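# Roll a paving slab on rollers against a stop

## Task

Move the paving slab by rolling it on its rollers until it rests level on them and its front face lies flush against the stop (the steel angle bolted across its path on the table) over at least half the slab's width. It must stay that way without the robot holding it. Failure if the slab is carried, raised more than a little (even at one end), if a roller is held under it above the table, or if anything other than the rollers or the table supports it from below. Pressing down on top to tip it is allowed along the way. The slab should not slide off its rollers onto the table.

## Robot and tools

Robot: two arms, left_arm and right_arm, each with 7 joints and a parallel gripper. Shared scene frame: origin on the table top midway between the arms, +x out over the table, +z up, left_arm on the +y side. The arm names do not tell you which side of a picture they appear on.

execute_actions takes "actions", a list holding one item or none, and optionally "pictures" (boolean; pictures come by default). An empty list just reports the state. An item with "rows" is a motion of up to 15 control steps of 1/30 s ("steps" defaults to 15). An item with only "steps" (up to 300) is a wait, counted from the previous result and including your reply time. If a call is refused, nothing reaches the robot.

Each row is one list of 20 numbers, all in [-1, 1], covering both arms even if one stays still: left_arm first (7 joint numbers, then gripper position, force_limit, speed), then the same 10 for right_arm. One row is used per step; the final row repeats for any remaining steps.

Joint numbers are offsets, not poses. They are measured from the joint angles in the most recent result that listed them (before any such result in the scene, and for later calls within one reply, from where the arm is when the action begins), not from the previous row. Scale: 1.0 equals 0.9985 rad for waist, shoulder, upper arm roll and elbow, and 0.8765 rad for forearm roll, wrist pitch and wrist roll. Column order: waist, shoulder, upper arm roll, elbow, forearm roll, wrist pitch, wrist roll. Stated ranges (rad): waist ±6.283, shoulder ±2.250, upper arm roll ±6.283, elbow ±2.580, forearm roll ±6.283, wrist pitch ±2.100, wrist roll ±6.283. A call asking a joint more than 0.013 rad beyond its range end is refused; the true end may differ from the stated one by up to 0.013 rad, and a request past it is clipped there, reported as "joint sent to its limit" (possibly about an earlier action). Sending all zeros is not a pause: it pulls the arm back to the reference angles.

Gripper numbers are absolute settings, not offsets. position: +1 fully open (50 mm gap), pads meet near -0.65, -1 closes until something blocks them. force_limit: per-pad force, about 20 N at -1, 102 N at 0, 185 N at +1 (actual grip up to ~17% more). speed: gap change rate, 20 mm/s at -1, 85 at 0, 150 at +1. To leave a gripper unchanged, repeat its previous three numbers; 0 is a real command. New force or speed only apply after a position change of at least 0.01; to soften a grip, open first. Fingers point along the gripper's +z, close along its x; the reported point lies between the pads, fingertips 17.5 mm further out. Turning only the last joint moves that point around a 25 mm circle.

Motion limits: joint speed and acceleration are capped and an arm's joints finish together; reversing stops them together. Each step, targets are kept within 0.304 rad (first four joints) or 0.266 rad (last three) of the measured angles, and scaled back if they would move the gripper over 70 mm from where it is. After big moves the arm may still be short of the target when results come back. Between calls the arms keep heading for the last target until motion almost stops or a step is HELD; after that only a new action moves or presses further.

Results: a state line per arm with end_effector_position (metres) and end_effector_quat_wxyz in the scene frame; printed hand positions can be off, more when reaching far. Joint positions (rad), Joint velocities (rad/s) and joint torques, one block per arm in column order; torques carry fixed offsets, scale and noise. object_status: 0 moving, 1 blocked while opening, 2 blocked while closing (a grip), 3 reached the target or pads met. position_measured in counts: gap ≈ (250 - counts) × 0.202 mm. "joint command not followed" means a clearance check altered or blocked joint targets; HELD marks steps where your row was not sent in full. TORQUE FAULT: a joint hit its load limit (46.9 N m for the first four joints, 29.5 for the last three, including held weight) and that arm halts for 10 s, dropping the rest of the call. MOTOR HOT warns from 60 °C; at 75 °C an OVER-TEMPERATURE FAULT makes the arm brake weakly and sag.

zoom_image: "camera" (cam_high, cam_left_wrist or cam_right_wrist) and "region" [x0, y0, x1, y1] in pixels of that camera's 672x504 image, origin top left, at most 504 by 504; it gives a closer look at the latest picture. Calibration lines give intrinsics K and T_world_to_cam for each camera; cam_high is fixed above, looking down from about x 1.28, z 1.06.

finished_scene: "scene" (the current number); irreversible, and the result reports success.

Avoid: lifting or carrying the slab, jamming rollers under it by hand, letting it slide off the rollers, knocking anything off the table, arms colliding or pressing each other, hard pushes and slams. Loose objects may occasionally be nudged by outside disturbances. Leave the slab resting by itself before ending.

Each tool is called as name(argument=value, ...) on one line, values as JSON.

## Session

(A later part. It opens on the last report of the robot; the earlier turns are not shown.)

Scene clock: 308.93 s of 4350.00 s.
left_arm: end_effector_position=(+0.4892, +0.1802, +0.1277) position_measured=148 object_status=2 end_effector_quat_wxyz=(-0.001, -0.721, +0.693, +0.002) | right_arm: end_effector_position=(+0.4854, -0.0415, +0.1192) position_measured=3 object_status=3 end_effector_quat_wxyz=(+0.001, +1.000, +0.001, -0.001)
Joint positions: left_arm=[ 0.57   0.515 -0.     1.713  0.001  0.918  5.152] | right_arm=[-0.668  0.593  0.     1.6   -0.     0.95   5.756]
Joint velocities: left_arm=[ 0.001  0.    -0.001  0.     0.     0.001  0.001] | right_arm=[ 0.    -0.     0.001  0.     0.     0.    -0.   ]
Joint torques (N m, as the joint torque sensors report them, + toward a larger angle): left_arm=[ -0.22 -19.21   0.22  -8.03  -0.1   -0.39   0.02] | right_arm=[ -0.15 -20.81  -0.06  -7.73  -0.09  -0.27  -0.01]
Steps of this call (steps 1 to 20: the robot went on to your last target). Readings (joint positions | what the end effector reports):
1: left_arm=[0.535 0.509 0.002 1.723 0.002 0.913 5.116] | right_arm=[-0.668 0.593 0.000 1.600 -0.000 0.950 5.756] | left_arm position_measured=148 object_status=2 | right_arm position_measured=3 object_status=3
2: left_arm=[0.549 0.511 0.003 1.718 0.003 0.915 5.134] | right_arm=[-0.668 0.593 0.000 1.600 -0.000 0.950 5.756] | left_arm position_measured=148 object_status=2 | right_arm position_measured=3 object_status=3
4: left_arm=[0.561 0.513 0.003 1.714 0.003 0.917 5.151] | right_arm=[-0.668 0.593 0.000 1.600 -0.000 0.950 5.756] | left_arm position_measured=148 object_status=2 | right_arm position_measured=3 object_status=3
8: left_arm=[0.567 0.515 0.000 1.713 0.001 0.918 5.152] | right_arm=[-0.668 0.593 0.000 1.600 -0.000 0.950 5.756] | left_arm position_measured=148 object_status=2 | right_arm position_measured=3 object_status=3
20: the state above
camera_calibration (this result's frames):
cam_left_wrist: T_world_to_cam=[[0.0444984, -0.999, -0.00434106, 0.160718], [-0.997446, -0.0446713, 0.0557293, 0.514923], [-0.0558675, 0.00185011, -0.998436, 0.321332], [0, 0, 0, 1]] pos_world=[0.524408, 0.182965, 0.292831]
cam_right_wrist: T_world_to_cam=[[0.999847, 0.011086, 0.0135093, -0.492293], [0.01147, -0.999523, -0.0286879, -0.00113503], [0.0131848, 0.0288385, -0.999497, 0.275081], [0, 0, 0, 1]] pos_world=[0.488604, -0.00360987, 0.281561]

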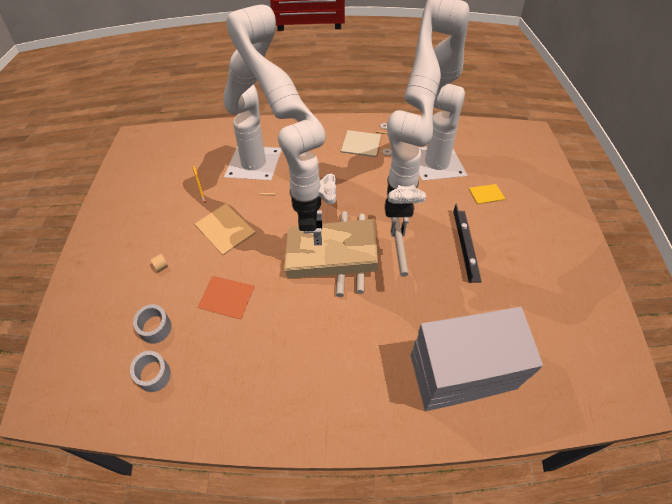

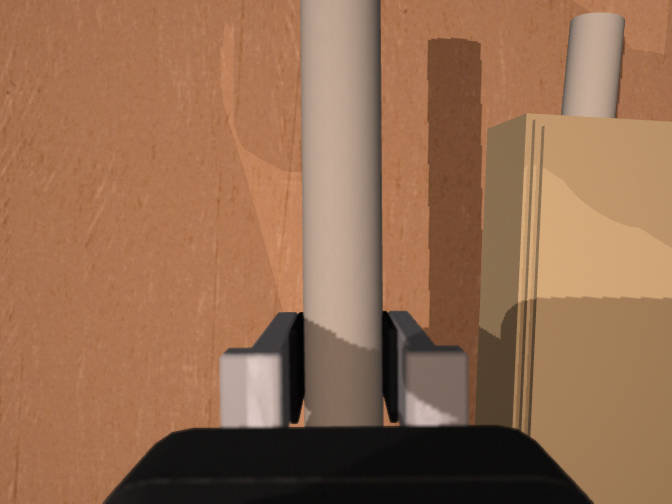

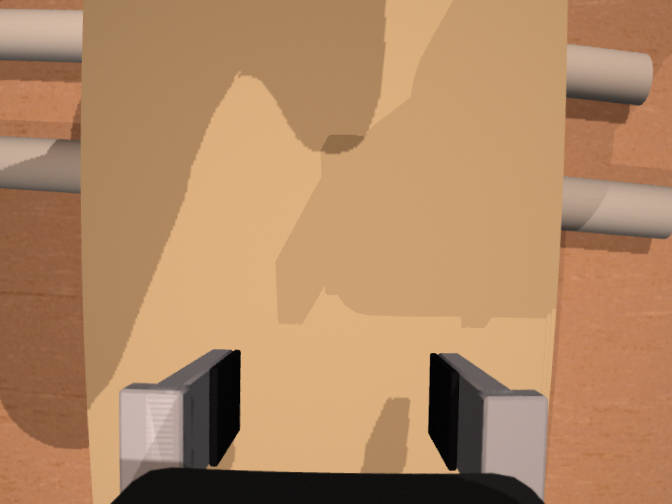

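execute_actions(actions=[{"rows":[[0,0.06,0,0.033,0,-0.108,0,-1,-0.5,1, 0,0,0,0,0,0,0,1,0,1],[0,0.06,0,0.033,0,-0.108,0,-1,-0.5,1, 0,0,0,0,0,0,0,1,0,1],[0,0.12,0,0.066,0,-0.216,0,-1,-0.5,1, 0,0,0,0,0,0,0,1,0,1],[0,0.12,0,0.066,0,-0.216,0,-1,-0.5,1, 0,0,0,0,0,0,0,1,0,1],[0,0.12,0,0.066,0,-0.216,0,-1,-0.5,1, 0,0,0,0,0,0,0,1,0,1],[0,0.15,0,0.083,0,-0.27,0,-1,-0.5,1, 0,0,0,0,0,0,0,1,0,1],[0,0.15,0,0.083,0,-0.27,0,-1,-0.5,1, 0,0,0,0,0,0,0,1,0,1],[0,0.15,0,0.083,0,-0.27,0,-1,-0.5,1, 0,0,0,0,0,0,0,1,0,1],[0,0.177,0,0.099,0,-0.32,0,-1,-0.5,1, 0,0,0,0,0,0,0,1,0,1]],"steps":15}], pictures=false)

execute_actions(actions=[{"steps":10}], pictures=false)

Scene clock: 312.20 s of 4350.00 s.
left_arm: end_effector_position=(+0.4909, +0.1796, +0.0268) position_measured=148 object_status=2 end_effector_quat_wxyz=(+0.000, -0.721, +0.693, -0.002) | right_arm: end_effector_position=(+0.4854, -0.0415, +0.1192) position_measured=3 object_status=3 end_effector_quat_wxyz=(+0.001, +1.000, +0.001, -0.001)
Joint positions: left_arm=[ 0.57   0.689 -0.     1.812  0.001  0.638  5.152] | right_arm=[-0.668  0.593  0.     1.6   -0.     0.95   5.756]
Joint velocities: left_arm=[ 0.     0.025  0.001 -0.001 -0.    -0.022  0.   ] | right_arm=[-0.     0.    -0.001 -0.    -0.    -0.001 -0.   ]
Joint torques (N m, as the joint torque sensors report them, + toward a larger angle): left_arm=[  0.15 -20.47   0.74  -5.87  -0.17  -0.15   0.03] | right_arm=[  0.   -20.13   0.38  -7.84  -0.06  -0.2   -0.01]
Steps of this call (steps 1 to 15: the robot went on to your last target; steps 16 to 83: nothing new was sent; steps 84 to 98: all 15 steps of this action). Readings (joint positions | what the end effector reports):
84: left_arm=[0.570 0.517 -0.000 1.713 0.001 0.916 5.152] | right_arm=[-0.668 0.593 0.000 1.600 -0.000 0.950 5.756] | left_arm position_measured=148 object_status=2 | right_arm position_measured=3 object_status=3
85: left_arm=[0.570 0.523 0.000 1.716 0.001 0.908 5.152] | right_arm=[-0.668 0.593 0.000 1.600 -0.000 0.950 5.756] | left_arm position_measured=148 object_status=2 | right_arm position_measured=3 object_status=3
87: left_arm=[0.570 0.552 0.000 1.730 0.001 0.866 5.152] | right_arm=[-0.668 0.593 0.000 1.600 -0.000 0.950 5.756] | left_arm position_measured=148 object_status=2 | right_arm position_measured=3 object_status=3
91: left_arm=[0.570 0.634 -0.000 1.777 0.001 0.733 5.152] | right_arm=[-0.668 0.593 0.000 1.600 -0.000 0.950 5.756] | left_arm position_measured=148 object_status=2 | right_arm position_measured=3 object_status=3
98: the state above

Scene clock: 312.53 s of 4350.00 s.
left_arm: end_effector_position=(+0.4903, +0.1799, +0.0253) position_measured=148 object_status=2 end_effector_quat_wxyz=(-0.000, -0.721, +0.693, -0.000) | right_arm: end_effector_position=(+0.4854, -0.0415, +0.1192) position_measured=3 object_status=3 end_effector_quat_wxyz=(+0.001, +1.000, +0.001, -0.001)
Joint positions: left_arm=[ 0.57   0.692 -0.     1.812  0.001  0.637  5.152] | right_arm=[-0.668  0.593  0.     1.6   -0.     0.95   5.756]
Joint velocities: left_arm=[ 0.     0.001 -0.     0.001 -0.001 -0.001 -0.   ] | right_arm=[-0.  0.  0.  0.  0. -0. -0.]
Joint torques (N m, as the joint torque sensors report them, + toward a larger angle): left_arm=[  0.05 -20.33   0.27  -6.1   -0.23  -0.51   0.16] | right_arm=[  0.   -21.03   0.04  -8.14  -0.05   0.06   0.04]
Steps of this call (steps 1 to 10: the robot went on to your last target). Readings (joint positions | what the end effector reports):
1: left_arm=[0.570 0.690 -0.000 1.812 0.001 0.637 5.152] | right_arm=[-0.668 0.593 0.000 1.600 -0.000 0.950 5.756] | left_arm position_measured=148 object_status=2 | right_arm position_measured=3 object_status=3
2: left_arm=[0.570 0.690 -0.000 1.812 0.001 0.637 5.152] | right_arm=[-0.668 0.593 0.000 1.600 -0.000 0.950 5.756] | left_arm position_measured=148 object_status=2 | right_arm position_measured=3 object_status=3
4: left_arm=[0.570 0.691 -0.000 1.812 0.001 0.637 5.152] | right_arm=[-0.668 0.593 0.000 1.600 -0.000 0.950 5.756] | left_arm position_measured=148 object_status=2 | right_arm position_measured=3 object_status=3
8: left_arm=[0.570 0.692 -0.000 1.812 0.001 0.637 5.152] | right_arm=[-0.668 0.593 0.000 1.600 -0.000 0.950 5.756] | left_arm position_measured=148 object_status=2 | right_arm position_measured=3 object_status=3
10: the state above

Release, then lift.

execute_actions(actions=[{"rows":[[0,0.002,0,0,0,-0.002,0,0.4,-0.5,-0.5, 0,0,0,0,0,0,0,1,0,1]],"steps":15}], pictures=false)

execute_actions(actions=[{"rows":[[0,-0.04,0,-0.022,0,0.07,0,0.4,-0.5,-0.5, 0,0,0,0,0,0,0,1,0,1],[0,-0.04,0,-0.022,0,0.07,0,0.4,-0.5,-0.5, 0,0,0,0,0,0,0,1,0,1],[0,-0.04,0,-0.022,0,0.07,0,0.4,-0.5,-0.5, 0,0,0,0,0,0,0,1,0,1],[0,-0.2,0,-0.11,0,0.35,0,0.4,-0.5,-0.5, 0,0,0,0,0,0,0,1,0,1]],"steps":15}])

Scene clock: 314.70 s of 4350.00 s.
left_arm: end_effector_position=(+0.4903, +0.1798, +0.0244) position_measured=92 object_status=3 end_effector_quat_wxyz=(-0.000, -0.721, +0.693, -0.000) | right_arm: end_effector_position=(+0.4854, -0.0415, +0.1192) position_measured=3 object_status=3 end_effector_quat_wxyz=(+0.001, +1.000, +0.001, -0.001)
Joint positions: left_arm=[ 0.57   0.694 -0.     1.812  0.001  0.635  5.152] | right_arm=[-0.668  0.593  0.     1.6   -0.     0.95   5.756]
Joint velocities: left_arm=[ 0.     0.    -0.001  0.001 -0.001 -0.001  0.   ] | right_arm=[ 0.  0. -0.  0. -0.  0. -0.]
Joint torques (N m, as the joint torque sensors report them, + toward a larger angle): left_arm=[  0.25 -19.82   0.36  -5.83  -0.06  -0.31   0.03] | right_arm=[ -0.08 -20.84  -0.05  -8.01  -0.15  -0.19   0.2 ]
Steps of this call (steps 1 to 15: the robot went on to your last target; steps 16 to 50: nothing new was sent; steps 51 to 65: all 15 steps of this action). Readings (joint positions | what the end effector reports):
51: left_arm=[0.570 0.693 -0.000 1.812 0.001 0.637 5.152] | right_arm=[-0.668 0.593 0.000 1.600 -0.000 0.950 5.756] | left_arm position_measured=142 object_status=0 | right_arm position_measured=3 object_status=3
52: left_arm=[0.570 0.693 -0.000 1.812 0.001 0.636 5.152] | right_arm=[-0.668 0.593 0.000 1.600 -0.000 0.950 5.756] | left_arm position_measured=133 object_status=0 | right_arm position_measured=3 object_status=3
54: left_arm=[0.570 0.694 -0.000 1.812 0.001 0.636 5.152] | right_arm=[-0.668 0.593 0.000 1.600 -0.000 0.950 5.756] | left_arm position_measured=116 object_status=0 | right_arm position_measured=3 object_status=3
58: left_arm=[0.570 0.694 -0.000 1.812 0.001 0.635 5.152] | right_arm=[-0.668 0.593 0.000 1.600 -0.000 0.950 5.756] | left_arm position_measured=92 object_status=0 | right_arm position_measured=3 object_status=3
65: the state above

Scene clock: 315.20 s of 4350.00 s.
left_arm: end_effector_position=(+0.4895, +0.1800, +0.1384) position_measured=92 object_status=3 end_effector_quat_wxyz=(-0.001, -0.721, +0.693, -0.000) | right_arm: end_effector_position=(+0.4854, -0.0415, +0.1192) position_measured=3 object_status=3 end_effector_quat_wxyz=(+0.001, +1.000, +0.001, -0.001)
Joint positions: left_arm=[0.57  0.498 0.    1.702 0.001 0.942 5.152] | right_arm=[-0.668  0.593  0.     1.6   -0.     0.95   5.756]
Joint velocities: left_arm=[-0.    -0.029 -0.002  0.002 -0.     0.017 -0.   ] | right_arm=[ 0.  0. -0.  0.  0. -0. -0.]
Joint torques (N m, as the joint torque sensors report them, + toward a larger angle): left_arm=[  0.24 -18.52   0.02  -7.74  -0.14  -0.17   0.3 ] | right_arm=[ -0.14 -20.64  -0.01  -7.75  -0.27  -0.22   0.18]
Steps of this call (steps 1 to 15: all 15 steps of this action). Readings (joint positions | what the end effector reports):
1: left_arm=[0.570 0.693 -0.000 1.811 0.001 0.636 5.152] | right_arm=[-0.668 0.593 0.000 1.600 -0.000 0.950 5.756] | left_arm position_measured=92 object_status=3 | right_arm position_measured=3 object_status=3
2: left_arm=[0.570 0.688 -0.000 1.809 0.001 0.644 5.152] | right_arm=[-0.668 0.593 0.000 1.600 -0.000 0.950 5.756] | left_arm position_measured=92 object_status=3 | right_arm position_measured=3 object_status=3
4: left_arm=[0.570 0.663 -0.000 1.797 0.001 0.678 5.152] | right_arm=[-0.668 0.593 0.000 1.600 -0.000 0.950 5.756] | left_arm position_measured=92 object_status=3 | right_arm position_measured=3 object_status=3
8: left_arm=[0.570 0.573 -0.000 1.748 0.001 0.814 5.152] | right_arm=[-0.668 0.593 0.000 1.600 -0.000 0.950 5.756] | left_arm position_measured=92 object_status=3 | right_arm position_measured=3 object_status=3
15: the state above
camera_calibration (this result's frames):
cam_left_wrist: T_world_to_cam=[[0.0443817, -0.999011, -0.00252895, 0.16036], [-0.997652, -0.0444532, 0.0520937, 0.515182], [-0.0521547, 0.000211005, -0.998639, 0.330467], [0, 0, 0, 1]] pos_world=[0.524091, 0.183033, 0.303585]
cam_right_wrist: T_world_to_cam=[[0.999847, 0.0110855, 0.0135193, -0.492299], [0.0114699, -0.999522, -0.0286933, -0.00113158], [0.0131947, 0.0288439, -0.999497, 0.275078], [0, 0, 0, 1]] pos_world=[0.488608, -0.00360795, 0.281562]

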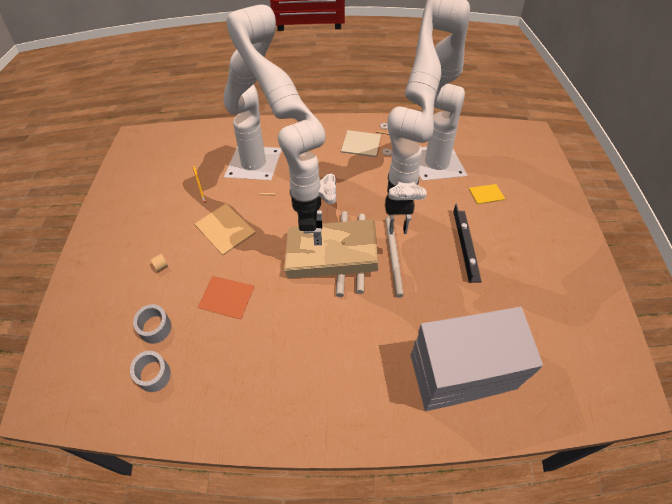

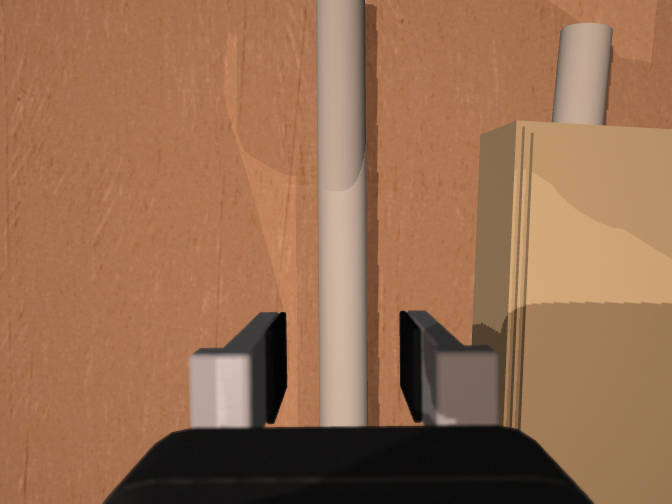

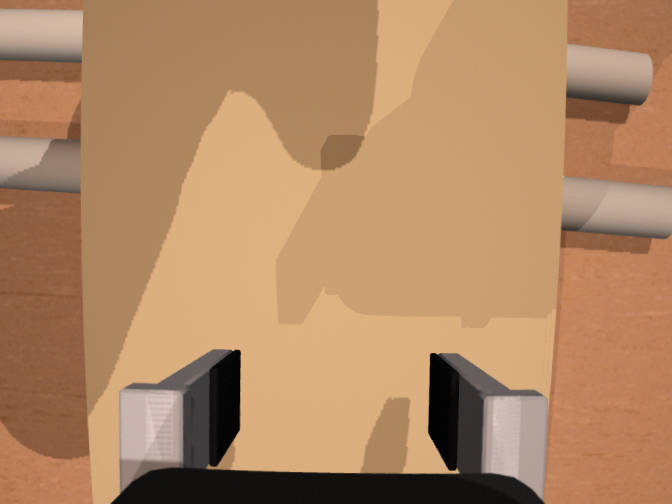

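execute_actions(actions=[{"rows":[[-0.4,0,0,0,0,0,0,0.4,-0.5,1, 0,0,0,0,0,0,0,1,0,1],[-0.4,0,0,0,0,0,0,0.4,-0.5,1, 0,0,0,0,0,0,0,1,0,1],[-0.4,0,0,0,0,0,0,0.4,-0.5,1, 0,0,0,0,0,0,0,1,0,1],[-0.4,0,0,0,0,0,0,0.4,-0.5,1, 0,0,0,0,0,0,0,1,0,1],[-0.4,0,0,0,0,0,0,0.4,-0.5,1, 0,0,0,0,0,0,0,1,0,1],[-0.4,0,0,0,0,0,0,0.4,-0.5,1, -0.1995,0.1446,0,-0.287,0,0.1605,-0.228,1,0,1]],"steps":15}], pictures=false)

execute_actions(actions=[{"steps":20}], pictures=false)

Scene clock: 319.17 s of 4350.00 s.
left_arm: end_effector_position=(+0.5319, +0.3377, +0.1386) position_measured=92 object_status=3 end_effector_quat_wxyz=(+0.000, +0.828, -0.560, +0.000) | right_arm: end_effector_position=(+0.4891, +0.0494, +0.1189) position_measured=3 object_status=3 end_effector_quat_wxyz=(+0.002, +1.000, +0.002, -0.002)
Joint positions: left_arm=[ 0.228  0.498 -0.001  1.702  0.001  0.941  5.152] | right_arm=[-0.81   0.697  0.001  1.398  0.     1.051  5.615]
Joint velocities: left_arm=[-0.654  0.006 -0.036  0.001 -0.014 -0.    -0.   ] | right_arm=[-0.541  0.381 -0.017 -0.826 -0.006  0.383 -0.582]
Joint torques (N m, as the joint torque sensors report them, + toward a larger angle): left_arm=[  2.36 -18.67   2.08  -7.88   0.26  -0.1    0.34] | right_arm=[  0.79 -23.52   0.64  -7.6    0.13  -0.12   0.04]
Steps of this call (steps 1 to 15: the robot went on to your last target; steps 16 to 90: nothing new was sent; then 0.47 s passed at rest; steps 91 to 105: all 15 steps of this action). Readings (joint positions | what the end effector reports):
91: left_arm=[0.568 0.494 0.000 1.702 0.002 0.942 5.152] | right_arm=[-0.668 0.593 0.000 1.600 -0.000 0.950 5.756] | left_arm position_measured=92 object_status=3 | right_arm position_measured=3 object_status=3
92: left_arm=[0.561 0.494 0.002 1.702 0.002 0.942 5.152] | right_arm=[-0.668 0.593 0.000 1.600 -0.000 0.950 5.756] | left_arm position_measured=92 object_status=3 | right_arm position_measured=3 object_status=3
94: left_arm=[0.532 0.495 0.003 1.702 0.003 0.942 5.152] | right_arm=[-0.668 0.593 0.000 1.600 -0.000 0.950 5.756] | left_arm position_measured=92 object_status=3 | right_arm position_measured=3 object_status=3
98: left_arm=[0.422 0.496 0.001 1.702 0.002 0.942 5.152] | right_arm=[-0.682 0.604 0.003 1.583 0.001 0.961 5.745] | left_arm position_measured=92 object_status=3 | right_arm position_measured=3 object_status=3
105: the state above

Scene clock: 319.83 s of 4350.00 s.
left_arm: end_effector_position=(+0.5332, +0.3645, +0.1384) position_measured=92 object_status=3 end_effector_quat_wxyz=(+0.001, +0.844, -0.536, +0.000) | right_arm: end_effector_position=(+0.4855, +0.0879, +0.1198) position_measured=3 object_status=3 end_effector_quat_wxyz=(+0.000, +1.000, +0.001, -0.000)
Joint positions: left_arm=[0.171 0.498 0.    1.702 0.001 0.942 5.152] | right_arm=[-0.867  0.738  0.     1.314 -0.     1.091  5.556]
Joint velocities: left_arm=[-0.001  0.    -0.     0.     0.     0.001  0.001] | right_arm=[-0.001  0.    -0.001 -0.     0.     0.     0.   ]
Joint torques (N m, as the joint torque sensors report them, + toward a larger angle): left_arm=[  0.54 -18.94   0.42  -8.04  -0.09  -0.16  -0.07] | right_arm=[ -0.07 -24.1   -0.01  -8.65  -0.16  -0.13   0.02]
Steps of this call (steps 1 to 20: the robot went on to your last target). Readings (joint positions | what the end effector reports):
1: left_arm=[0.208 0.498 -0.002 1.702 0.001 0.941 5.152] | right_arm=[-0.827 0.709 0.000 1.372 -0.000 1.063 5.597] | left_arm position_measured=92 object_status=3 | right_arm position_measured=3 object_status=3
2: left_arm=[0.193 0.498 -0.003 1.702 0.000 0.941 5.152] | right_arm=[-0.841 0.719 -0.001 1.351 -0.001 1.073 5.581] | left_arm position_measured=92 object_status=3 | right_arm position_measured=3 object_status=3
4: left_arm=[0.179 0.498 -0.003 1.702 0.000 0.942 5.152] | right_arm=[-0.859 0.730 -0.002 1.323 -0.001 1.086 5.561] | left_arm position_measured=92 object_status=3 | right_arm position_measured=3 object_status=3
8: left_arm=[0.174 0.498 -0.000 1.702 0.001 0.942 5.152] | right_arm=[-0.865 0.735 -0.000 1.314 -0.000 1.091 5.556] | left_arm position_measured=92 object_status=3 | right_arm position_measured=3 object_status=3
20: the state above

execute_actions(actions=[{"rows":[[-0.3,0,0,0,0,0,0,0.4,-0.5,1, 0,0.01,0,0.009,0,-0.022,0,1,0,1],[-0.3,0,0,0,0,0,0,0.4,-0.5,1, 0,0.018,0,0.016,0,-0.040,0,1,0,1],[-0.3,0,0,0,0,0,0,0.4,-0.5,1, 0,0.024,0,0.022,0,-0.053,0,1,0,1],[-0.3,0,0,0,0,0,0,0.4,-0.5,1, 0,0.028,0,0.0255,0,-0.062,0,1,0,1],[-0.3,0,0,0,0,0,0,0.4,-0.5,1, 0,0.031,0,0.028,0,-0.068,0,1,0,1],[-0.3,0,0,0,0,0,0,0.4,-0.5,1, 0,0.034,0,0.031,0,-0.075,0,1,0,1],[-0.3,0,0,0,0,0,0,0.4,-0.5,1, 0,0.036,0,0.033,0,-0.079,0,1,0,1],[-0.3,0,0,0,0,0,0,0.4,-0.5,1, 0,0.038,0,0.035,0,-0.084,0,1,0,1],[-0.3,0,0,0,0,0,0,0.4,-0.5,1, 0,0.040,0,0.0365,0,-0.088,0,1,0,1],[-0.3,0,0,0,0,0,0,0.4,-0.5,1, 0,0.042,0,0.038,0,-0.093,0,1,0,1],[-0.3,0,0,0,0,0,0,0.4,-0.5,1, 0,0.044,0,0.040,0,-0.097,0,1,0,1],[-0.3,0,0,0,0,0,0,0.4,-0.5,1, 0,0.046,0,0.042,0,-0.101,0,1,0,1],[-0.3,0,0,0,0,0,0,0.4,-0.5,1, 0,0.048,0,0.0437,0,-0.106,0,1,0,1],[-0.3,0,0,0,0,0,0,0.4,-0.5,1, 0,0.050,0,0.0455,0,-0.110,0,1,0,1],[-0.3,0,0,0,0,0,0,0.4,-0.5,1, 0,0.0527,0,0.048,0,-0.116,0,1,0,1]],"steps":15}], pictures=false)

execute_actions(actions=[{"steps":20}])

Scene clock: 323.70 s of 4350.00 s.
left_arm: end_effector_position=(+0.5175, +0.5031, +0.1384) position_measured=92 object_status=3 end_effector_quat_wxyz=(-0.000, +0.913, -0.408, -0.001) | right_arm: end_effector_position=(+0.4870, +0.0917, +0.0871) position_measured=3 object_status=3 end_effector_quat_wxyz=(-0.005, +1.000, +0.001, +0.004)
Joint positions: left_arm=[-0.118  0.498 -0.003  1.702  0.     0.942  5.152] | right_arm=[-0.868  0.777 -0.001  1.354 -0.002  0.999  5.556]
Joint velocities: left_arm=[-0.144 -0.    -0.009  0.002 -0.003  0.002  0.   ] | right_arm=[-0.005  0.053 -0.008  0.05  -0.006 -0.131 -0.001]
Joint torques (N m, as the joint torque sensors report them, + toward a larger angle): left_arm=[  3.65 -18.26   2.45  -7.52   0.19  -0.05   0.18] | right_arm=[  1.2  -14.63   1.24  -4.66   1.    -0.93  -0.38]
Steps of this call (steps 1 to 15: the robot went on to your last target; steps 16 to 90: nothing new was sent; then 0.37 s passed at rest; steps 91 to 105: all 15 steps of this action). Readings (joint positions | what the end effector reports):
91: left_arm=[0.169 0.498 0.000 1.702 0.002 0.942 5.152] | right_arm=[-0.867 0.739 0.000 1.314 -0.000 1.089 5.556] | left_arm position_measured=92 object_status=3 | right_arm position_measured=3 object_status=3
92: left_arm=[0.162 0.498 0.002 1.702 0.002 0.942 5.152] | right_arm=[-0.867 0.743 0.000 1.317 -0.000 1.081 5.556] | left_arm position_measured=92 object_status=3 | right_arm position_measured=3 object_status=3
94: left_arm=[0.132 0.498 0.004 1.702 0.003 0.942 5.152] | right_arm=[-0.867 0.755 0.000 1.328 -0.000 1.058 5.556] | left_arm position_measured=92 object_status=3 | right_arm position_measured=3 object_status=3
98: left_arm=[0.023 0.498 0.001 1.702 0.002 0.941 5.152] | right_arm=[-0.867 0.769 0.000 1.344 -0.000 1.026 5.556] | left_arm position_measured=92 object_status=3 | right_arm position_measured=3 object_status=3
105: the state above

Scene clock: 324.37 s of 4350.00 s.
left_arm: end_effector_position=(+0.5166, +0.5061, +0.1384) position_measured=92 object_status=3 end_effector_quat_wxyz=(+0.001, +0.915, -0.405, +0.000) | right_arm: end_effector_position=(+0.4870, +0.0929, +0.0853) position_measured=3 object_status=3 end_effector_quat_wxyz=(-0.006, +1.000, +0.002, +0.004)
Joint positions: left_arm=[-0.129  0.498  0.     1.702  0.001  0.942  5.152] | right_arm=[-0.869  0.779 -0.002  1.357 -0.002  0.991  5.556]
Joint velocities: left_arm=[-0.    -0.    -0.    -0.    -0.     0.002 -0.   ] | right_arm=[-0.  0. -0.  0. -0. -0. -0.]
Joint torques (N m, as the joint torque sensors report them, + toward a larger angle): left_arm=[  0.29 -18.47   0.25  -8.07  -0.16  -0.34  -0.14] | right_arm=[  1.14 -14.31   1.89  -4.95   0.91  -0.94  -0.02]
Steps of this call (steps 1 to 20: the robot went on to your last target). Readings (joint positions | what the end effector reports):
1: left_arm=[-0.121 0.498 -0.003 1.702 0.000 0.942 5.152] | right_arm=[-0.868 0.778 -0.001 1.356 -0.002 0.995 5.556] | left_arm position_measured=92 object_status=3 | right_arm position_measured=3 object_status=3
2: left_arm=[-0.123 0.498 -0.002 1.702 0.001 0.942 5.152] | right_arm=[-0.868 0.779 -0.002 1.357 -0.002 0.992 5.556] | left_arm position_measured=92 object_status=3 | right_arm position_measured=3 object_status=3
4: left_arm=[-0.125 0.498 -0.000 1.702 0.001 0.942 5.152] | right_arm=[-0.868 0.779 -0.001 1.357 -0.002 0.992 5.556] | left_arm position_measured=92 object_status=3 | right_arm position_measured=3 object_status=3
8: left_arm=[-0.128 0.498 -0.000 1.702 0.001 0.942 5.152] | right_arm=[-0.869 0.779 -0.002 1.357 -0.002 0.991 5.556] | left_arm position_measured=92 object_status=3 | right_arm position_measured=3 object_status=3
20: the state above
camera_calibration (this result's frames):
cam_left_wrist: T_world_to_cam=[[0.676699, -0.736255, -0.00253374, 0.0253386], [-0.735169, -0.67588, 0.0520861, 0.740645], [-0.0400612, -0.0333839, -0.998639, 0.342564], [0, 0, 0, 1]] pos_world=[0.541076, 0.530679, 0.303584]
cam_right_wrist: T_world_to_cam=[[0.999631, 0.0120043, 0.024367, -0.495892], [0.0130252, -0.999025, -0.0421811, 0.132559], [0.0238369, 0.0424829, -0.998813, 0.230765], [0, 0, 0, 1]] pos_world=[0.488482, 0.128579, 0.248166]

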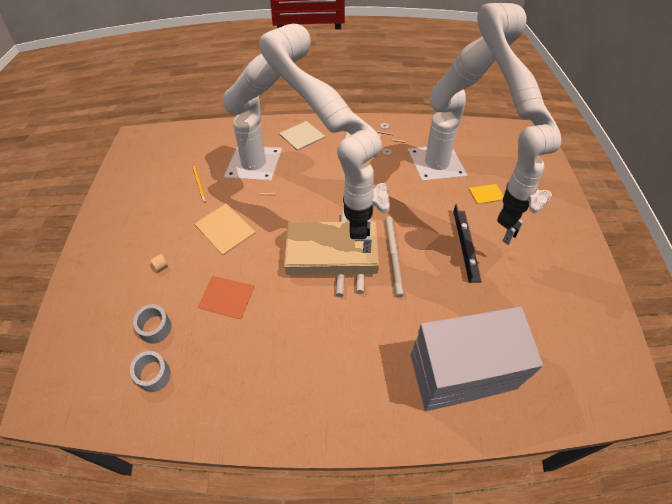

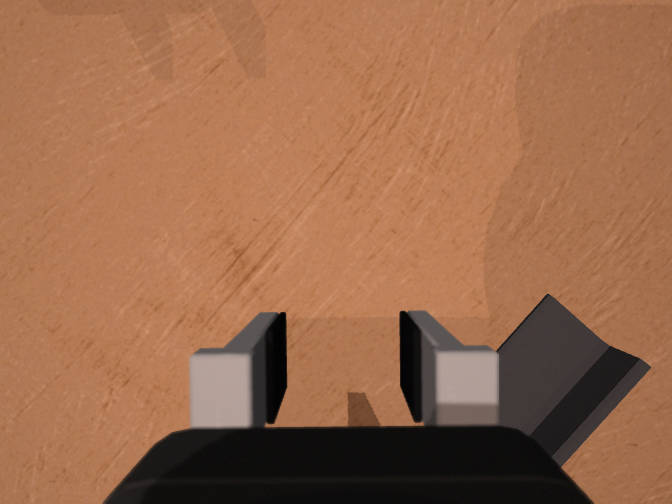

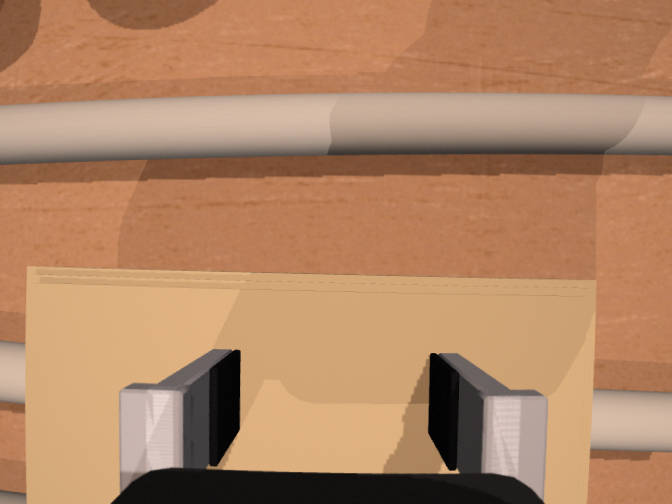

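execute_actions(actions=[{"rows":[[0,0,0,0,0,0,0,0.4,-0.5,1, 0.002,0.0146,0.002,0.0067,0.002,-0.0076,0,1,0,1],[0,0,0,0,0,0,0,0.4,-0.5,1, 0.0012,0.0155,0.002,0.0048,0.002,-0.0064,-0.0009,1,0,1],[0,0,0,0,0,0,0,0.4,-0.5,1, -0.0004,0.0173,0.002,0.0009,0.002,-0.0041,-0.0027,1,0,1],[0,0,0,0,0,0,0,0.4,-0.5,1, -0.0028,0.0199,0.002,-0.0048,0.002,-0.0005,-0.0055,1,0,1],[0,0,0,0,0,0,0,0.4,-0.5,1, -0.006,0.0235,0.002,-0.0125,0.002,0.0042,-0.0091,1,0,1],[0,0,0,0,0,0,0,0.4,-0.5,1, -0.0096,0.0274,0.002,-0.0211,0.002,0.0095,-0.0132,1,0,1],[0,0,0,0,0,0,0,0.4,-0.5,1, -0.0136,0.0319,0.002,-0.0307,0.002,0.0153,-0.0178,1,0,1],[0,0,0,0,0,0,0,0.4,-0.5,1, -0.018,0.0368,0.002,-0.0413,0.002,0.0218,-0.0228,1,0,1],[0,0,0,0,0,0,0,0.4,-0.5,1, -0.0224,0.0416,0.002,-0.0518,0.002,0.0283,-0.0278,1,0,1],[0,0,0,0,0,0,0,0.4,-0.5,1, -0.0264,0.0461,0.002,-0.0614,0.002,0.0341,-0.0324,1,0,1],[0,0,0,0,0,0,0,0.4,-0.5,1, -0.03,0.05,0.002,-0.07,0.002,0.0394,-0.0365,1,0,1],[0,0,0,0,0,0,0,0.4,-0.5,1, -0.0332,0.0536,0.002,-0.0777,0.002,0.0441,-0.0401,1,0,1],[0,0,0,0,0,0,0,0.4,-0.5,1, -0.0356,0.0562,0.002,-0.0834,0.002,0.0477,-0.0429,1,0,1],[0,0,0,0,0,0,0,0.4,-0.5,1, -0.0372,0.058,0.002,-0.0873,0.002,0.05,-0.0447,1,0,1],[0,0,0,0,0,0,0,0.4,-0.5,1, -0.038,0.0589,0.002,-0.0892,0.002,0.0512,-0.0456,1,0,1]],"steps":15}], pictures=false)

execute_actions(actions=[{"steps":20}])

Scene clock: 334.57 s of 4350.00 s.
left_arm: end_effector_position=(+0.5166, +0.5061, +0.1384) position_measured=92 object_status=3 end_effector_quat_wxyz=(+0.001, +0.915, -0.405, +0.000) | right_arm: end_effector_position=(+0.4888, +0.1230, +0.0847) position_measured=3 object_status=3 end_effector_quat_wxyz=(-0.008, +1.000, +0.001, +0.005)
Joint positions: left_arm=[-0.129  0.498  0.     1.702  0.001  0.942  5.152] | right_arm=[-0.905  0.821 -0.002  1.27  -0.003  1.031  5.519]
Joint velocities: left_arm=[ 0.    -0.     0.001 -0.001 -0.     0.    -0.001] | right_arm=[-0.065  0.08  -0.006 -0.172 -0.002  0.071 -0.073]
Joint torques (N m, as the joint torque sensors report them, + toward a larger angle): left_arm=[  0.24 -18.49   0.4   -8.    -0.36  -0.15   0.27] | right_arm=[  1.87 -16.31   1.66  -4.08   1.07   0.04   0.15]
Steps of this call (steps 1 to 15: the robot went on to your last target; steps 16 to 90: nothing new was sent; then 6.70 s passed at rest; steps 91 to 105: all 15 steps of this action). Readings (joint positions | what the end effector reports):
91: left_arm=[-0.129 0.498 0.000 1.702 0.001 0.942 5.152] | right_arm=[-0.869 0.779 -0.002 1.357 -0.003 0.990 5.556] | left_arm position_measured=92 object_status=3 | right_arm position_measured=3 object_status=3
92: left_arm=[-0.129 0.498 0.000 1.702 0.001 0.942 5.152] | right_arm=[-0.869 0.780 -0.002 1.357 -0.003 0.989 5.556] | left_arm position_measured=92 object_status=3 | right_arm position_measured=3 object_status=3
94: left_arm=[-0.129 0.498 0.000 1.702 0.001 0.942 5.152] | right_arm=[-0.871 0.782 -0.002 1.354 -0.003 0.991 5.555] | left_arm position_measured=92 object_status=3 | right_arm position_measured=3 object_status=3
98: left_arm=[-0.129 0.498 0.000 1.702 0.001 0.942 5.152] | right_arm=[-0.880 0.793 -0.001 1.331 -0.003 1.003 5.545] | left_arm position_measured=92 object_status=3 | right_arm position_measured=3 object_status=3
105: the state above

Scene clock: 335.23 s of 4350.00 s.
left_arm: end_effector_position=(+0.5166, +0.5061, +0.1384) position_measured=92 object_status=3 end_effector_quat_wxyz=(+0.001, +0.915, -0.405, +0.000) | right_arm: end_effector_position=(+0.4889, +0.1251, +0.0846) position_measured=3 object_status=3 end_effector_quat_wxyz=(-0.007, +1.000, +0.001, +0.005)
Joint positions: left_arm=[-0.129  0.498  0.     1.702  0.001  0.942  5.152] | right_arm=[-0.908  0.825 -0.001  1.262 -0.003  1.037  5.516]
Joint velocities: left_arm=[-0.     0.     0.     0.    -0.001  0.    -0.001] | right_arm=[ 0. -0. -0. -0. -0. -0. -0.]
Joint torques (N m, as the joint torque sensors report them, + toward a larger angle): left_arm=[  0.26 -18.58   0.14  -8.04  -0.31  -0.4    0.03] | right_arm=[  0.62 -14.25   1.17  -4.32   0.84  -0.81   0.09]
Steps of this call (steps 1 to 15: the robot went on to your last target; steps 16 to 20: nothing new was sent). Readings (joint positions | what the end effector reports):
1: left_arm=[-0.129 0.498 0.000 1.702 0.001 0.942 5.152] | right_arm=[-0.906 0.823 -0.002 1.266 -0.003 1.033 5.517] | left_arm position_measured=92 object_status=3 | right_arm position_measured=3 object_status=3
2: left_arm=[-0.129 0.498 0.000 1.702 0.001 0.942 5.152] | right_arm=[-0.907 0.824 -0.002 1.263 -0.003 1.034 5.516] | left_arm position_measured=92 object_status=3 | right_arm position_measured=3 object_status=3
4: left_arm=[-0.129 0.498 0.000 1.702 0.001 0.942 5.152] | right_arm=[-0.908 0.825 -0.002 1.262 -0.003 1.035 5.516] | left_arm position_measured=92 object_status=3 | right_arm position_measured=3 object_status=3
8: left_arm=[-0.129 0.498 0.000 1.702 0.001 0.942 5.152] | right_arm=[-0.908 0.825 -0.001 1.262 -0.003 1.037 5.516] | left_arm position_measured=92 object_status=3 | right_arm position_measured=3 object_status=3
20: the state above
All arms were judged still, so your last target was given up. Only a new action makes them travel on or press farther. Fingers that are still opening or closing keep moving.
camera_calibration (this result's frames):
cam_left_wrist: T_world_to_cam=[[0.676699, -0.736255, -0.00253222, 0.0253374], [-0.735169, -0.67588, 0.0520834, 0.740647], [-0.0400581, -0.0333832, -0.99864, 0.342562], [0, 0, 0, 1]] pos_world=[0.541077, 0.530679, 0.303585]
cam_right_wrist: T_world_to_cam=[[0.999604, 0.0106437, 0.0260457, -0.498072], [0.0117912, -0.998948, -0.0443103, 0.165393], [0.0255467, 0.0445998, -0.998678, 0.227479], [0, 0, 0, 1]] pos_world=[0.490113, 0.160375, 0.24748]

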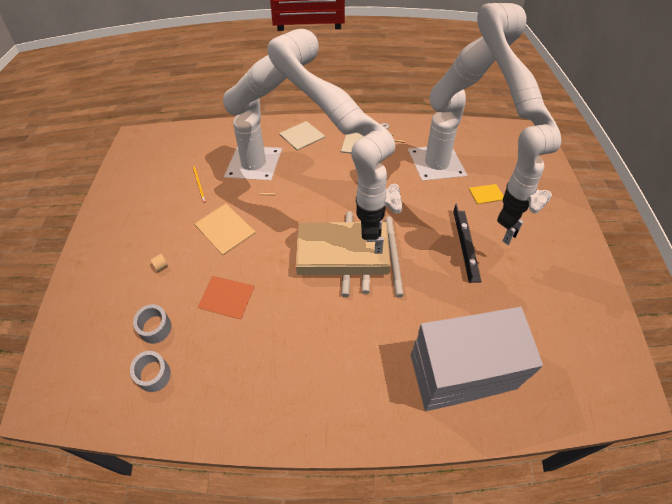

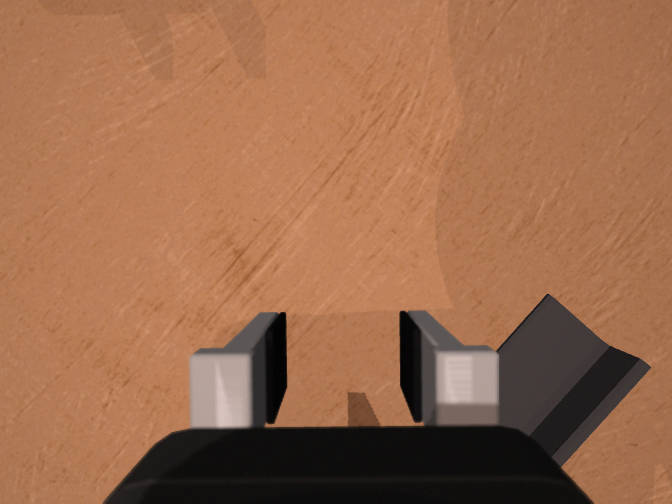

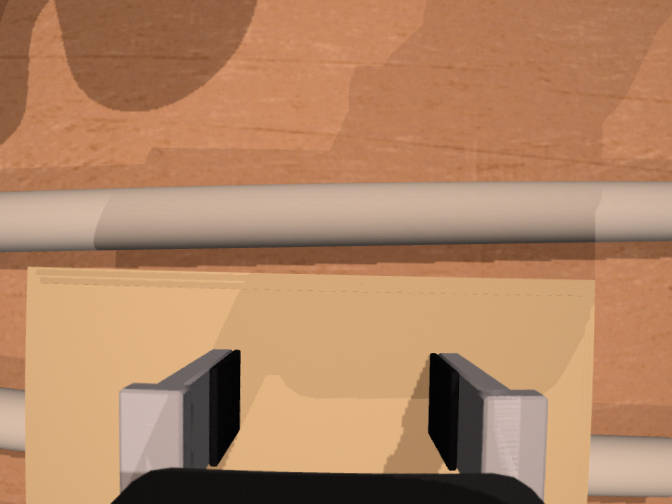

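execute_actions(actions=[{"rows":[[0,0,0,0,0,0,0,0.4,-0.5,1, 0.001,0.0128,0.001,0.0059,0.0034,-0.0013,0,1,0,1],[0,0,0,0,0,0,0,0.4,-0.5,1, 0.0002,0.0139,0.001,0.0035,0.0034,0.0001,-0.0009,1,0,1],[0,0,0,0,0,0,0,0.4,-0.5,1, -0.0014,0.0161,0.001,-0.0012,0.0034,0.003,-0.0027,1,0,1],[0,0,0,0,0,0,0,0.4,-0.5,1, -0.0038,0.0194,0.001,-0.0083,0.0034,0.0074,-0.0055,1,0,1],[0,0,0,0,0,0,0,0.4,-0.5,1, -0.0071,0.0238,0.001,-0.0178,0.0034,0.0132,-0.0091,1,0,1],[0,0,0,0,0,0,0,0.4,-0.5,1, -0.0107,0.0287,0.001,-0.0284,0.0034,0.0197,-0.0132,1,0,1],[0,0,0,0,0,0,0,0.4,-0.5,1, -0.0148,0.0342,0.001,-0.0403,0.0034,0.0269,-0.0178,1,0,1],[0,0,0,0,0,0,0,0.4,-0.5,1, -0.0192,0.0403,0.001,-0.0533,0.0034,0.0349,-0.0228,1,0,1],[0,0,0,0,0,0,0,0.4,-0.5,1, -0.0236,0.0463,0.001,-0.0663,0.0034,0.0429,-0.0278,1,0,1],[0,0,0,0,0,0,0,0.4,-0.5,1, -0.0277,0.0518,0.001,-0.0782,0.0034,0.0501,-0.0324,1,0,1],[0,0,0,0,0,0,0,0.4,-0.5,1, -0.0313,0.0567,0.001,-0.0888,0.0034,0.0566,-0.0365,1,0,1],[0,0,0,0,0,0,0,0.4,-0.5,1, -0.0346,0.0611,0.001,-0.0983,0.0034,0.0624,-0.0401,1,0,1],[0,0,0,0,0,0,0,0.4,-0.5,1, -0.037,0.0644,0.001,-0.1054,0.0034,0.0668,-0.0429,1,0,1],[0,0,0,0,0,0,0,0.4,-0.5,1, -0.0386,0.0666,0.001,-0.1101,0.0034,0.0697,-0.0447,1,0,1],[0,0,0,0,0,0,0,0.4,-0.5,1, -0.0394,0.0677,0.001,-0.1125,0.0034,0.0711,-0.0456,1,0,1]],"steps":15}], pictures=false)

execute_actions(actions=[{"steps":20}])

Scene clock: 339.90 s of 4350.00 s.
left_arm: end_effector_position=(+0.5166, +0.5061, +0.1384) position_measured=92 object_status=3 end_effector_quat_wxyz=(+0.001, +0.915, -0.405, +0.000) | right_arm: end_effector_position=(+0.4907, +0.1567, +0.0848) position_measured=3 object_status=3 end_effector_quat_wxyz=(-0.008, +1.000, +0.001, +0.006)
Joint positions: left_arm=[-0.129  0.498  0.     1.702  0.001  0.942  5.152] | right_arm=[-0.944  0.875 -0.001  1.155 -0.001  1.092  5.48 ]
Joint velocities: left_arm=[ 0.    -0.     0.001 -0.001  0.001 -0.     0.001] | right_arm=[-0.072  0.103 -0.004 -0.225 -0.001  0.099 -0.078]
Joint torques (N m, as the joint torque sensors report them, + toward a larger angle): left_arm=[  0.22 -18.55   0.23  -8.18  -0.11  -0.28   0.06] | right_arm=[  0.88 -17.84   1.72  -4.18   0.52   0.7    0.23]
Steps of this call (steps 1 to 90: nothing new was sent; then 1.17 s passed at rest; steps 91 to 105: all 15 steps of this action). Readings (joint positions | what the end effector reports):
91: left_arm=[-0.129 0.498 0.000 1.702 0.001 0.942 5.152] | right_arm=[-0.908 0.825 -0.001 1.262 -0.002 1.037 5.516] | left_arm position_measured=92 object_status=3 | right_arm position_measured=3 object_status=3
92: left_arm=[-0.129 0.498 0.000 1.702 0.001 0.942 5.152] | right_arm=[-0.908 0.825 -0.001 1.261 -0.002 1.037 5.516] | left_arm position_measured=92 object_status=3 | right_arm position_measured=3 object_status=3
94: left_arm=[-0.129 0.498 0.000 1.702 0.001 0.942 5.152] | right_arm=[-0.910 0.828 -0.001 1.257 -0.001 1.041 5.515] | left_arm position_measured=92 object_status=3 | right_arm position_measured=3 object_status=3
98: left_arm=[-0.129 0.498 0.000 1.702 0.001 0.942 5.152] | right_arm=[-0.919 0.840 -0.001 1.229 -0.001 1.056 5.505] | left_arm position_measured=92 object_status=3 | right_arm position_measured=3 object_status=3
105: the state above

Scene clock: 340.57 s of 4350.00 s.
left_arm: end_effector_position=(+0.5166, +0.5061, +0.1384) position_measured=92 object_status=3 end_effector_quat_wxyz=(+0.001, +0.915, -0.405, +0.000) | right_arm: end_effector_position=(+0.4909, +0.1595, +0.0847) position_measured=3 object_status=3 end_effector_quat_wxyz=(-0.007, +1.000, +0.001, +0.006)
Joint positions: left_arm=[-0.129  0.498  0.     1.702  0.001  0.942  5.152] | right_arm=[-0.947  0.881 -0.001  1.143 -0.001  1.099  5.476]
Joint velocities: left_arm=[-0.     0.     0.    -0.     0.    -0.001  0.001] | right_arm=[-0. -0. -0. -0.  0. -0. -0.]
Joint torques (N m, as the joint torque sensors report them, + toward a larger angle): left_arm=[  0.4  -18.69   0.02  -8.06   0.15  -0.17   0.22] | right_arm=[  0.18 -15.82   0.54  -4.26   0.57  -0.44   0.05]
Steps of this call (steps 1 to 20: the robot went on to your last target). Readings (joint positions | what the end effector reports):
1: left_arm=[-0.129 0.498 0.000 1.702 0.001 0.942 5.152] | right_arm=[-0.945 0.878 -0.001 1.149 -0.001 1.095 5.478] | left_arm position_measured=92 object_status=3 | right_arm position_measured=3 object_status=3
2: left_arm=[-0.129 0.498 0.000 1.702 0.001 0.942 5.152] | right_arm=[-0.947 0.879 -0.002 1.145 -0.001 1.096 5.476] | left_arm position_measured=92 object_status=3 | right_arm position_measured=3 object_status=3
4: left_arm=[-0.129 0.498 0.000 1.702 0.001 0.942 5.152] | right_arm=[-0.947 0.880 -0.001 1.143 -0.001 1.097 5.476] | left_arm position_measured=92 object_status=3 | right_arm position_measured=3 object_status=3
8: left_arm=[-0.129 0.498 0.000 1.702 0.001 0.942 5.152] | right_arm=[-0.947 0.881 -0.001 1.143 -0.001 1.099 5.476] | left_arm position_measured=92 object_status=3 | right_arm position_measured=3 object_status=3
20: the state above
camera_calibration (this result's frames):
cam_left_wrist: T_world_to_cam=[[0.676699, -0.736255, -0.0025307, 0.0253366], [-0.735169, -0.67588, 0.0520805, 0.740649], [-0.040055, -0.0333824, -0.99864, 0.34256], [0, 0, 0, 1]] pos_world=[0.541078, 0.530679, 0.303585]
cam_right_wrist: T_world_to_cam=[[0.999563, 0.0106777, 0.0275778, -0.500541], [0.0118851, -0.998961, -0.0439931, 0.19972], [0.0270794, 0.0443017, -0.998651, 0.225279], [0, 0, 0, 1]] pos_world=[0.491848, 0.194877, 0.247565]

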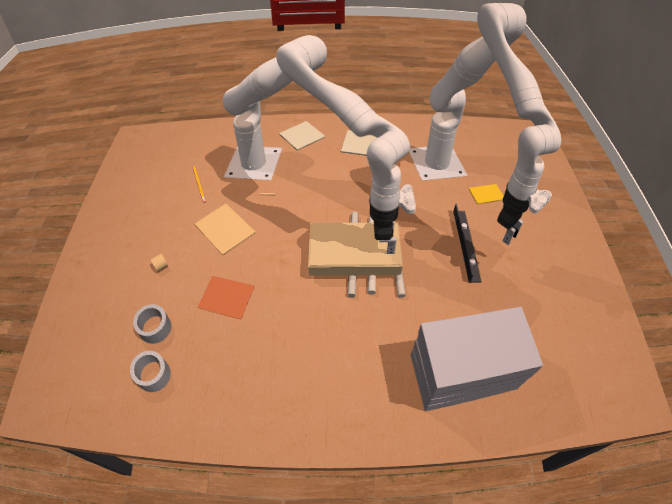

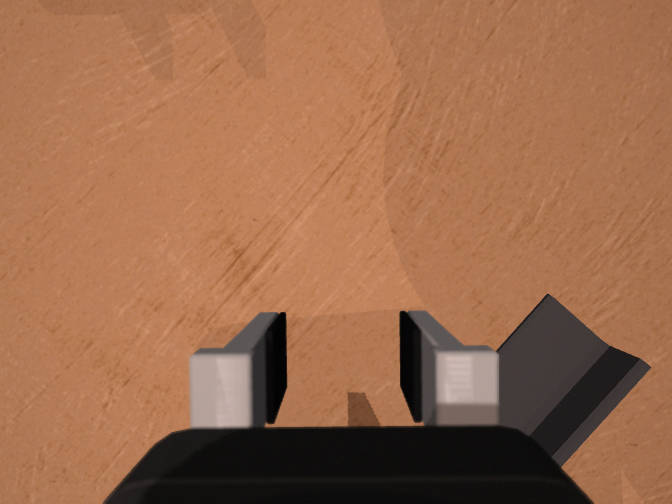

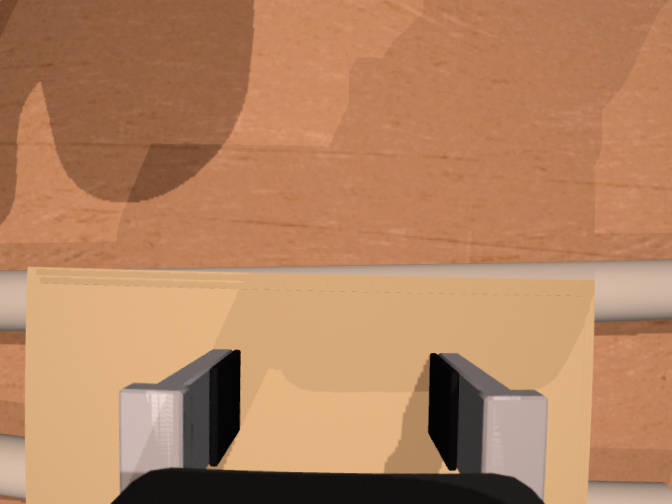

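execute_actions(actions=[{"rows":[[0,0,0,0,0,0,0,0.4,-0.5,1, 0,0.0116,0.001,0.0067,0.001,0,0,1,0,1],[0,0,0,0,0,0,0,0.4,-0.5,1, -0.0008,0.0131,0.001,0.0035,0.001,0.002,-0.0009,1,0,1],[0,0,0,0,0,0,0,0.4,-0.5,1, -0.0025,0.016,0.001,-0.0029,0.001,0.006,-0.0028,1,0,1],[0,0,0,0,0,0,0,0.4,-0.5,1, -0.005,0.0204,0.001,-0.0125,0.001,0.012,-0.0057,1,0,1],[0,0,0,0,0,0,0,0.4,-0.5,1, -0.0083,0.0263,0.001,-0.0254,0.001,0.02,-0.0094,1,0,1],[0,0,0,0,0,0,0,0.4,-0.5,1, -0.012,0.0329,0.001,-0.0398,0.001,0.029,-0.0137,1,0,1],[0,0,0,0,0,0,0,0.4,-0.5,1, -0.0161,0.0402,0.001,-0.0558,0.001,0.039,-0.0184,1,0,1],[0,0,0,0,0,0,0,0.4,-0.5,1, -0.0207,0.0483,0.001,-0.0735,0.001,0.05,-0.0236,1,0,1],[0,0,0,0,0,0,0,0.4,-0.5,1, -0.0253,0.0564,0.001,-0.0911,0.001,0.061,-0.0288,1,0,1],[0,0,0,0,0,0,0,0.4,-0.5,1, -0.0294,0.0637,0.001,-0.1071,0.001,0.071,-0.0335,1,0,1],[0,0,0,0,0,0,0,0.4,-0.5,1, -0.0331,0.0703,0.001,-0.1215,0.001,0.08,-0.0378,1,0,1],[0,0,0,0,0,0,0,0.4,-0.5,1, -0.0364,0.0762,0.001,-0.1344,0.001,0.088,-0.0415,1,0,1],[0,0,0,0,0,0,0,0.4,-0.5,1, -0.0389,0.0806,0.001,-0.144,0.001,0.094,-0.0444,1,0,1],[0,0,0,0,0,0,0,0.4,-0.5,1, -0.0406,0.0835,0.001,-0.1504,0.001,0.098,-0.0463,1,0,1],[0,0,0,0,0,0,0,0.4,-0.5,1, -0.0414,0.085,0.001,-0.1536,0.001,0.0995,-0.0472,1,0,1]],"steps":15}], pictures=false)

execute_actions(actions=[{"steps":20}])

Scene clock: 346.27 s of 4350.00 s.
left_arm: end_effector_position=(+0.5166, +0.5061, +0.1384) position_measured=92 object_status=3 end_effector_quat_wxyz=(+0.001, +0.915, -0.405, +0.000) | right_arm: end_effector_position=(+0.4930, +0.1941, +0.0849) position_measured=3 object_status=3 end_effector_quat_wxyz=(-0.007, +1.000, +0.001, +0.006)
Joint positions: left_arm=[-0.129  0.498  0.     1.702  0.001  0.942  5.152] | right_arm=[-0.983  0.945  0.     1.003 -0.     1.175  5.44 ]
Joint velocities: left_arm=[-0.    -0.     0.     0.     0.001 -0.     0.   ] | right_arm=[-0.08   0.149 -0.002 -0.327  0.001  0.158 -0.088]
Joint torques (N m, as the joint torque sensors report them, + toward a larger angle): left_arm=[  0.28 -18.57   0.43  -7.9   -0.16  -0.25   0.25] | right_arm=[ -0.28 -19.55   0.8   -4.51   0.3    1.32   0.3 ]
Steps of this call (steps 1 to 15: the robot went on to your last target; steps 16 to 90: nothing new was sent; then 2.20 s passed at rest; steps 91 to 105: all 15 steps of this action). Readings (joint positions | what the end effector reports):
91: left_arm=[-0.129 0.498 0.000 1.702 0.001 0.942 5.152] | right_arm=[-0.947 0.880 -0.001 1.143 -0.001 1.099 5.476] | left_arm position_measured=92 object_status=3 | right_arm position_measured=3 object_status=3
92: left_arm=[-0.129 0.498 0.000 1.702 0.001 0.942 5.152] | right_arm=[-0.948 0.881 -0.000 1.143 -0.001 1.100 5.476] | left_arm position_measured=92 object_status=3 | right_arm position_measured=3 object_status=3
94: left_arm=[-0.129 0.498 0.000 1.702 0.001 0.942 5.152] | right_arm=[-0.949 0.883 0.000 1.137 -0.001 1.104 5.475] | left_arm position_measured=92 object_status=3 | right_arm position_measured=3 object_status=3
98: left_arm=[-0.129 0.498 0.000 1.702 0.001 0.942 5.152] | right_arm=[-0.958 0.900 0.001 1.102 -0.000 1.125 5.466] | left_arm position_measured=92 object_status=3 | right_arm position_measured=3 object_status=3
105: the state above

Scene clock: 346.93 s of 4350.00 s.
left_arm: end_effector_position=(+0.5166, +0.5061, +0.1384) position_measured=92 object_status=3 end_effector_quat_wxyz=(+0.001, +0.915, -0.405, +0.000) | right_arm: end_effector_position=(+0.4931, +0.1986, +0.0848) position_measured=3 object_status=3 end_effector_quat_wxyz=(-0.007, +1.000, +0.000, +0.006)
Joint positions: left_arm=[-0.129  0.498  0.     1.702  0.001  0.942  5.152] | right_arm=[-0.988  0.954  0.001  0.983 -0.     1.186  5.435]
Joint velocities: left_arm=[-0.     0.    -0.001 -0.     0.    -0.001  0.   ] | right_arm=[ 0.001 -0.    -0.001  0.     0.    -0.001 -0.   ]
Joint torques (N m, as the joint torque sensors report them, + toward a larger angle): left_arm=[  0.11 -18.63   0.32  -8.18  -0.14  -0.31   0.14] | right_arm=[ -0.44 -17.99  -0.2   -4.55   0.12  -0.1    0.05]
Steps of this call (steps 1 to 20: the robot went on to your last target). Readings (joint positions | what the end effector reports):
1: left_arm=[-0.129 0.498 0.000 1.702 0.001 0.942 5.152] | right_arm=[-0.985 0.949 0.000 0.994 -0.000 1.179 5.437] | left_arm position_measured=92 object_status=3 | right_arm position_measured=3 object_status=3
2: left_arm=[-0.129 0.498 0.000 1.702 0.001 0.942 5.152] | right_arm=[-0.987 0.952 -0.000 0.988 -0.000 1.182 5.435] | left_arm position_measured=92 object_status=3 | right_arm position_measured=3 object_status=3
4: left_arm=[-0.129 0.498 0.000 1.702 0.001 0.942 5.152] | right_arm=[-0.988 0.954 -0.000 0.985 -0.001 1.184 5.435] | left_arm position_measured=92 object_status=3 | right_arm position_measured=3 object_status=3
8: left_arm=[-0.129 0.498 0.000 1.702 0.001 0.942 5.152] | right_arm=[-0.988 0.954 0.001 0.984 -0.000 1.186 5.435] | left_arm position_measured=92 object_status=3 | right_arm position_measured=3 object_status=3
20: the state above
camera_calibration (this result's frames):
cam_left_wrist: T_world_to_cam=[[0.676699, -0.736255, -0.00252935, 0.0253355], [-0.735169, -0.67588, 0.0520778, 0.740651], [-0.0400521, -0.0333815, -0.99864, 0.342559], [0, 0, 0, 1]] pos_world=[0.541079, 0.53068, 0.303585]
cam_right_wrist: T_world_to_cam=[[0.99958, 0.0094901, 0.0273944, -0.50292], [0.0106621, -0.99902, -0.0429597, 0.2393], [0.0269599, 0.0432338, -0.998701, 0.223862], [0, 0, 0, 1]] pos_world=[0.494122, 0.23416, 0.247629]

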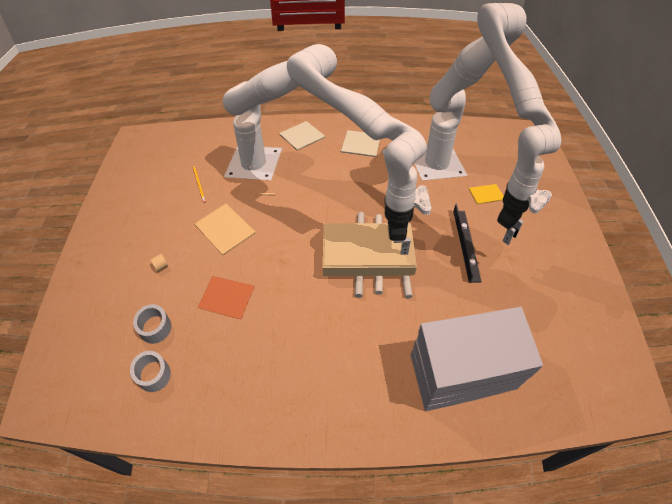

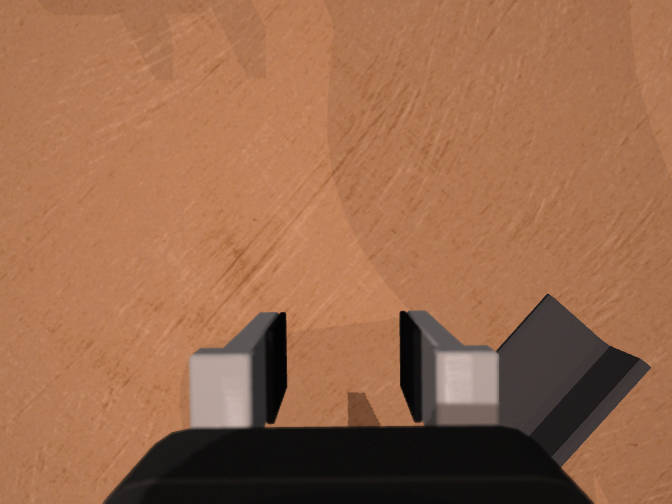

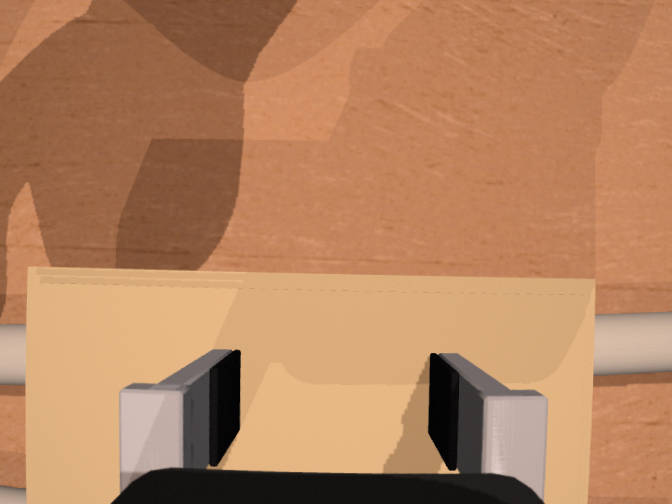

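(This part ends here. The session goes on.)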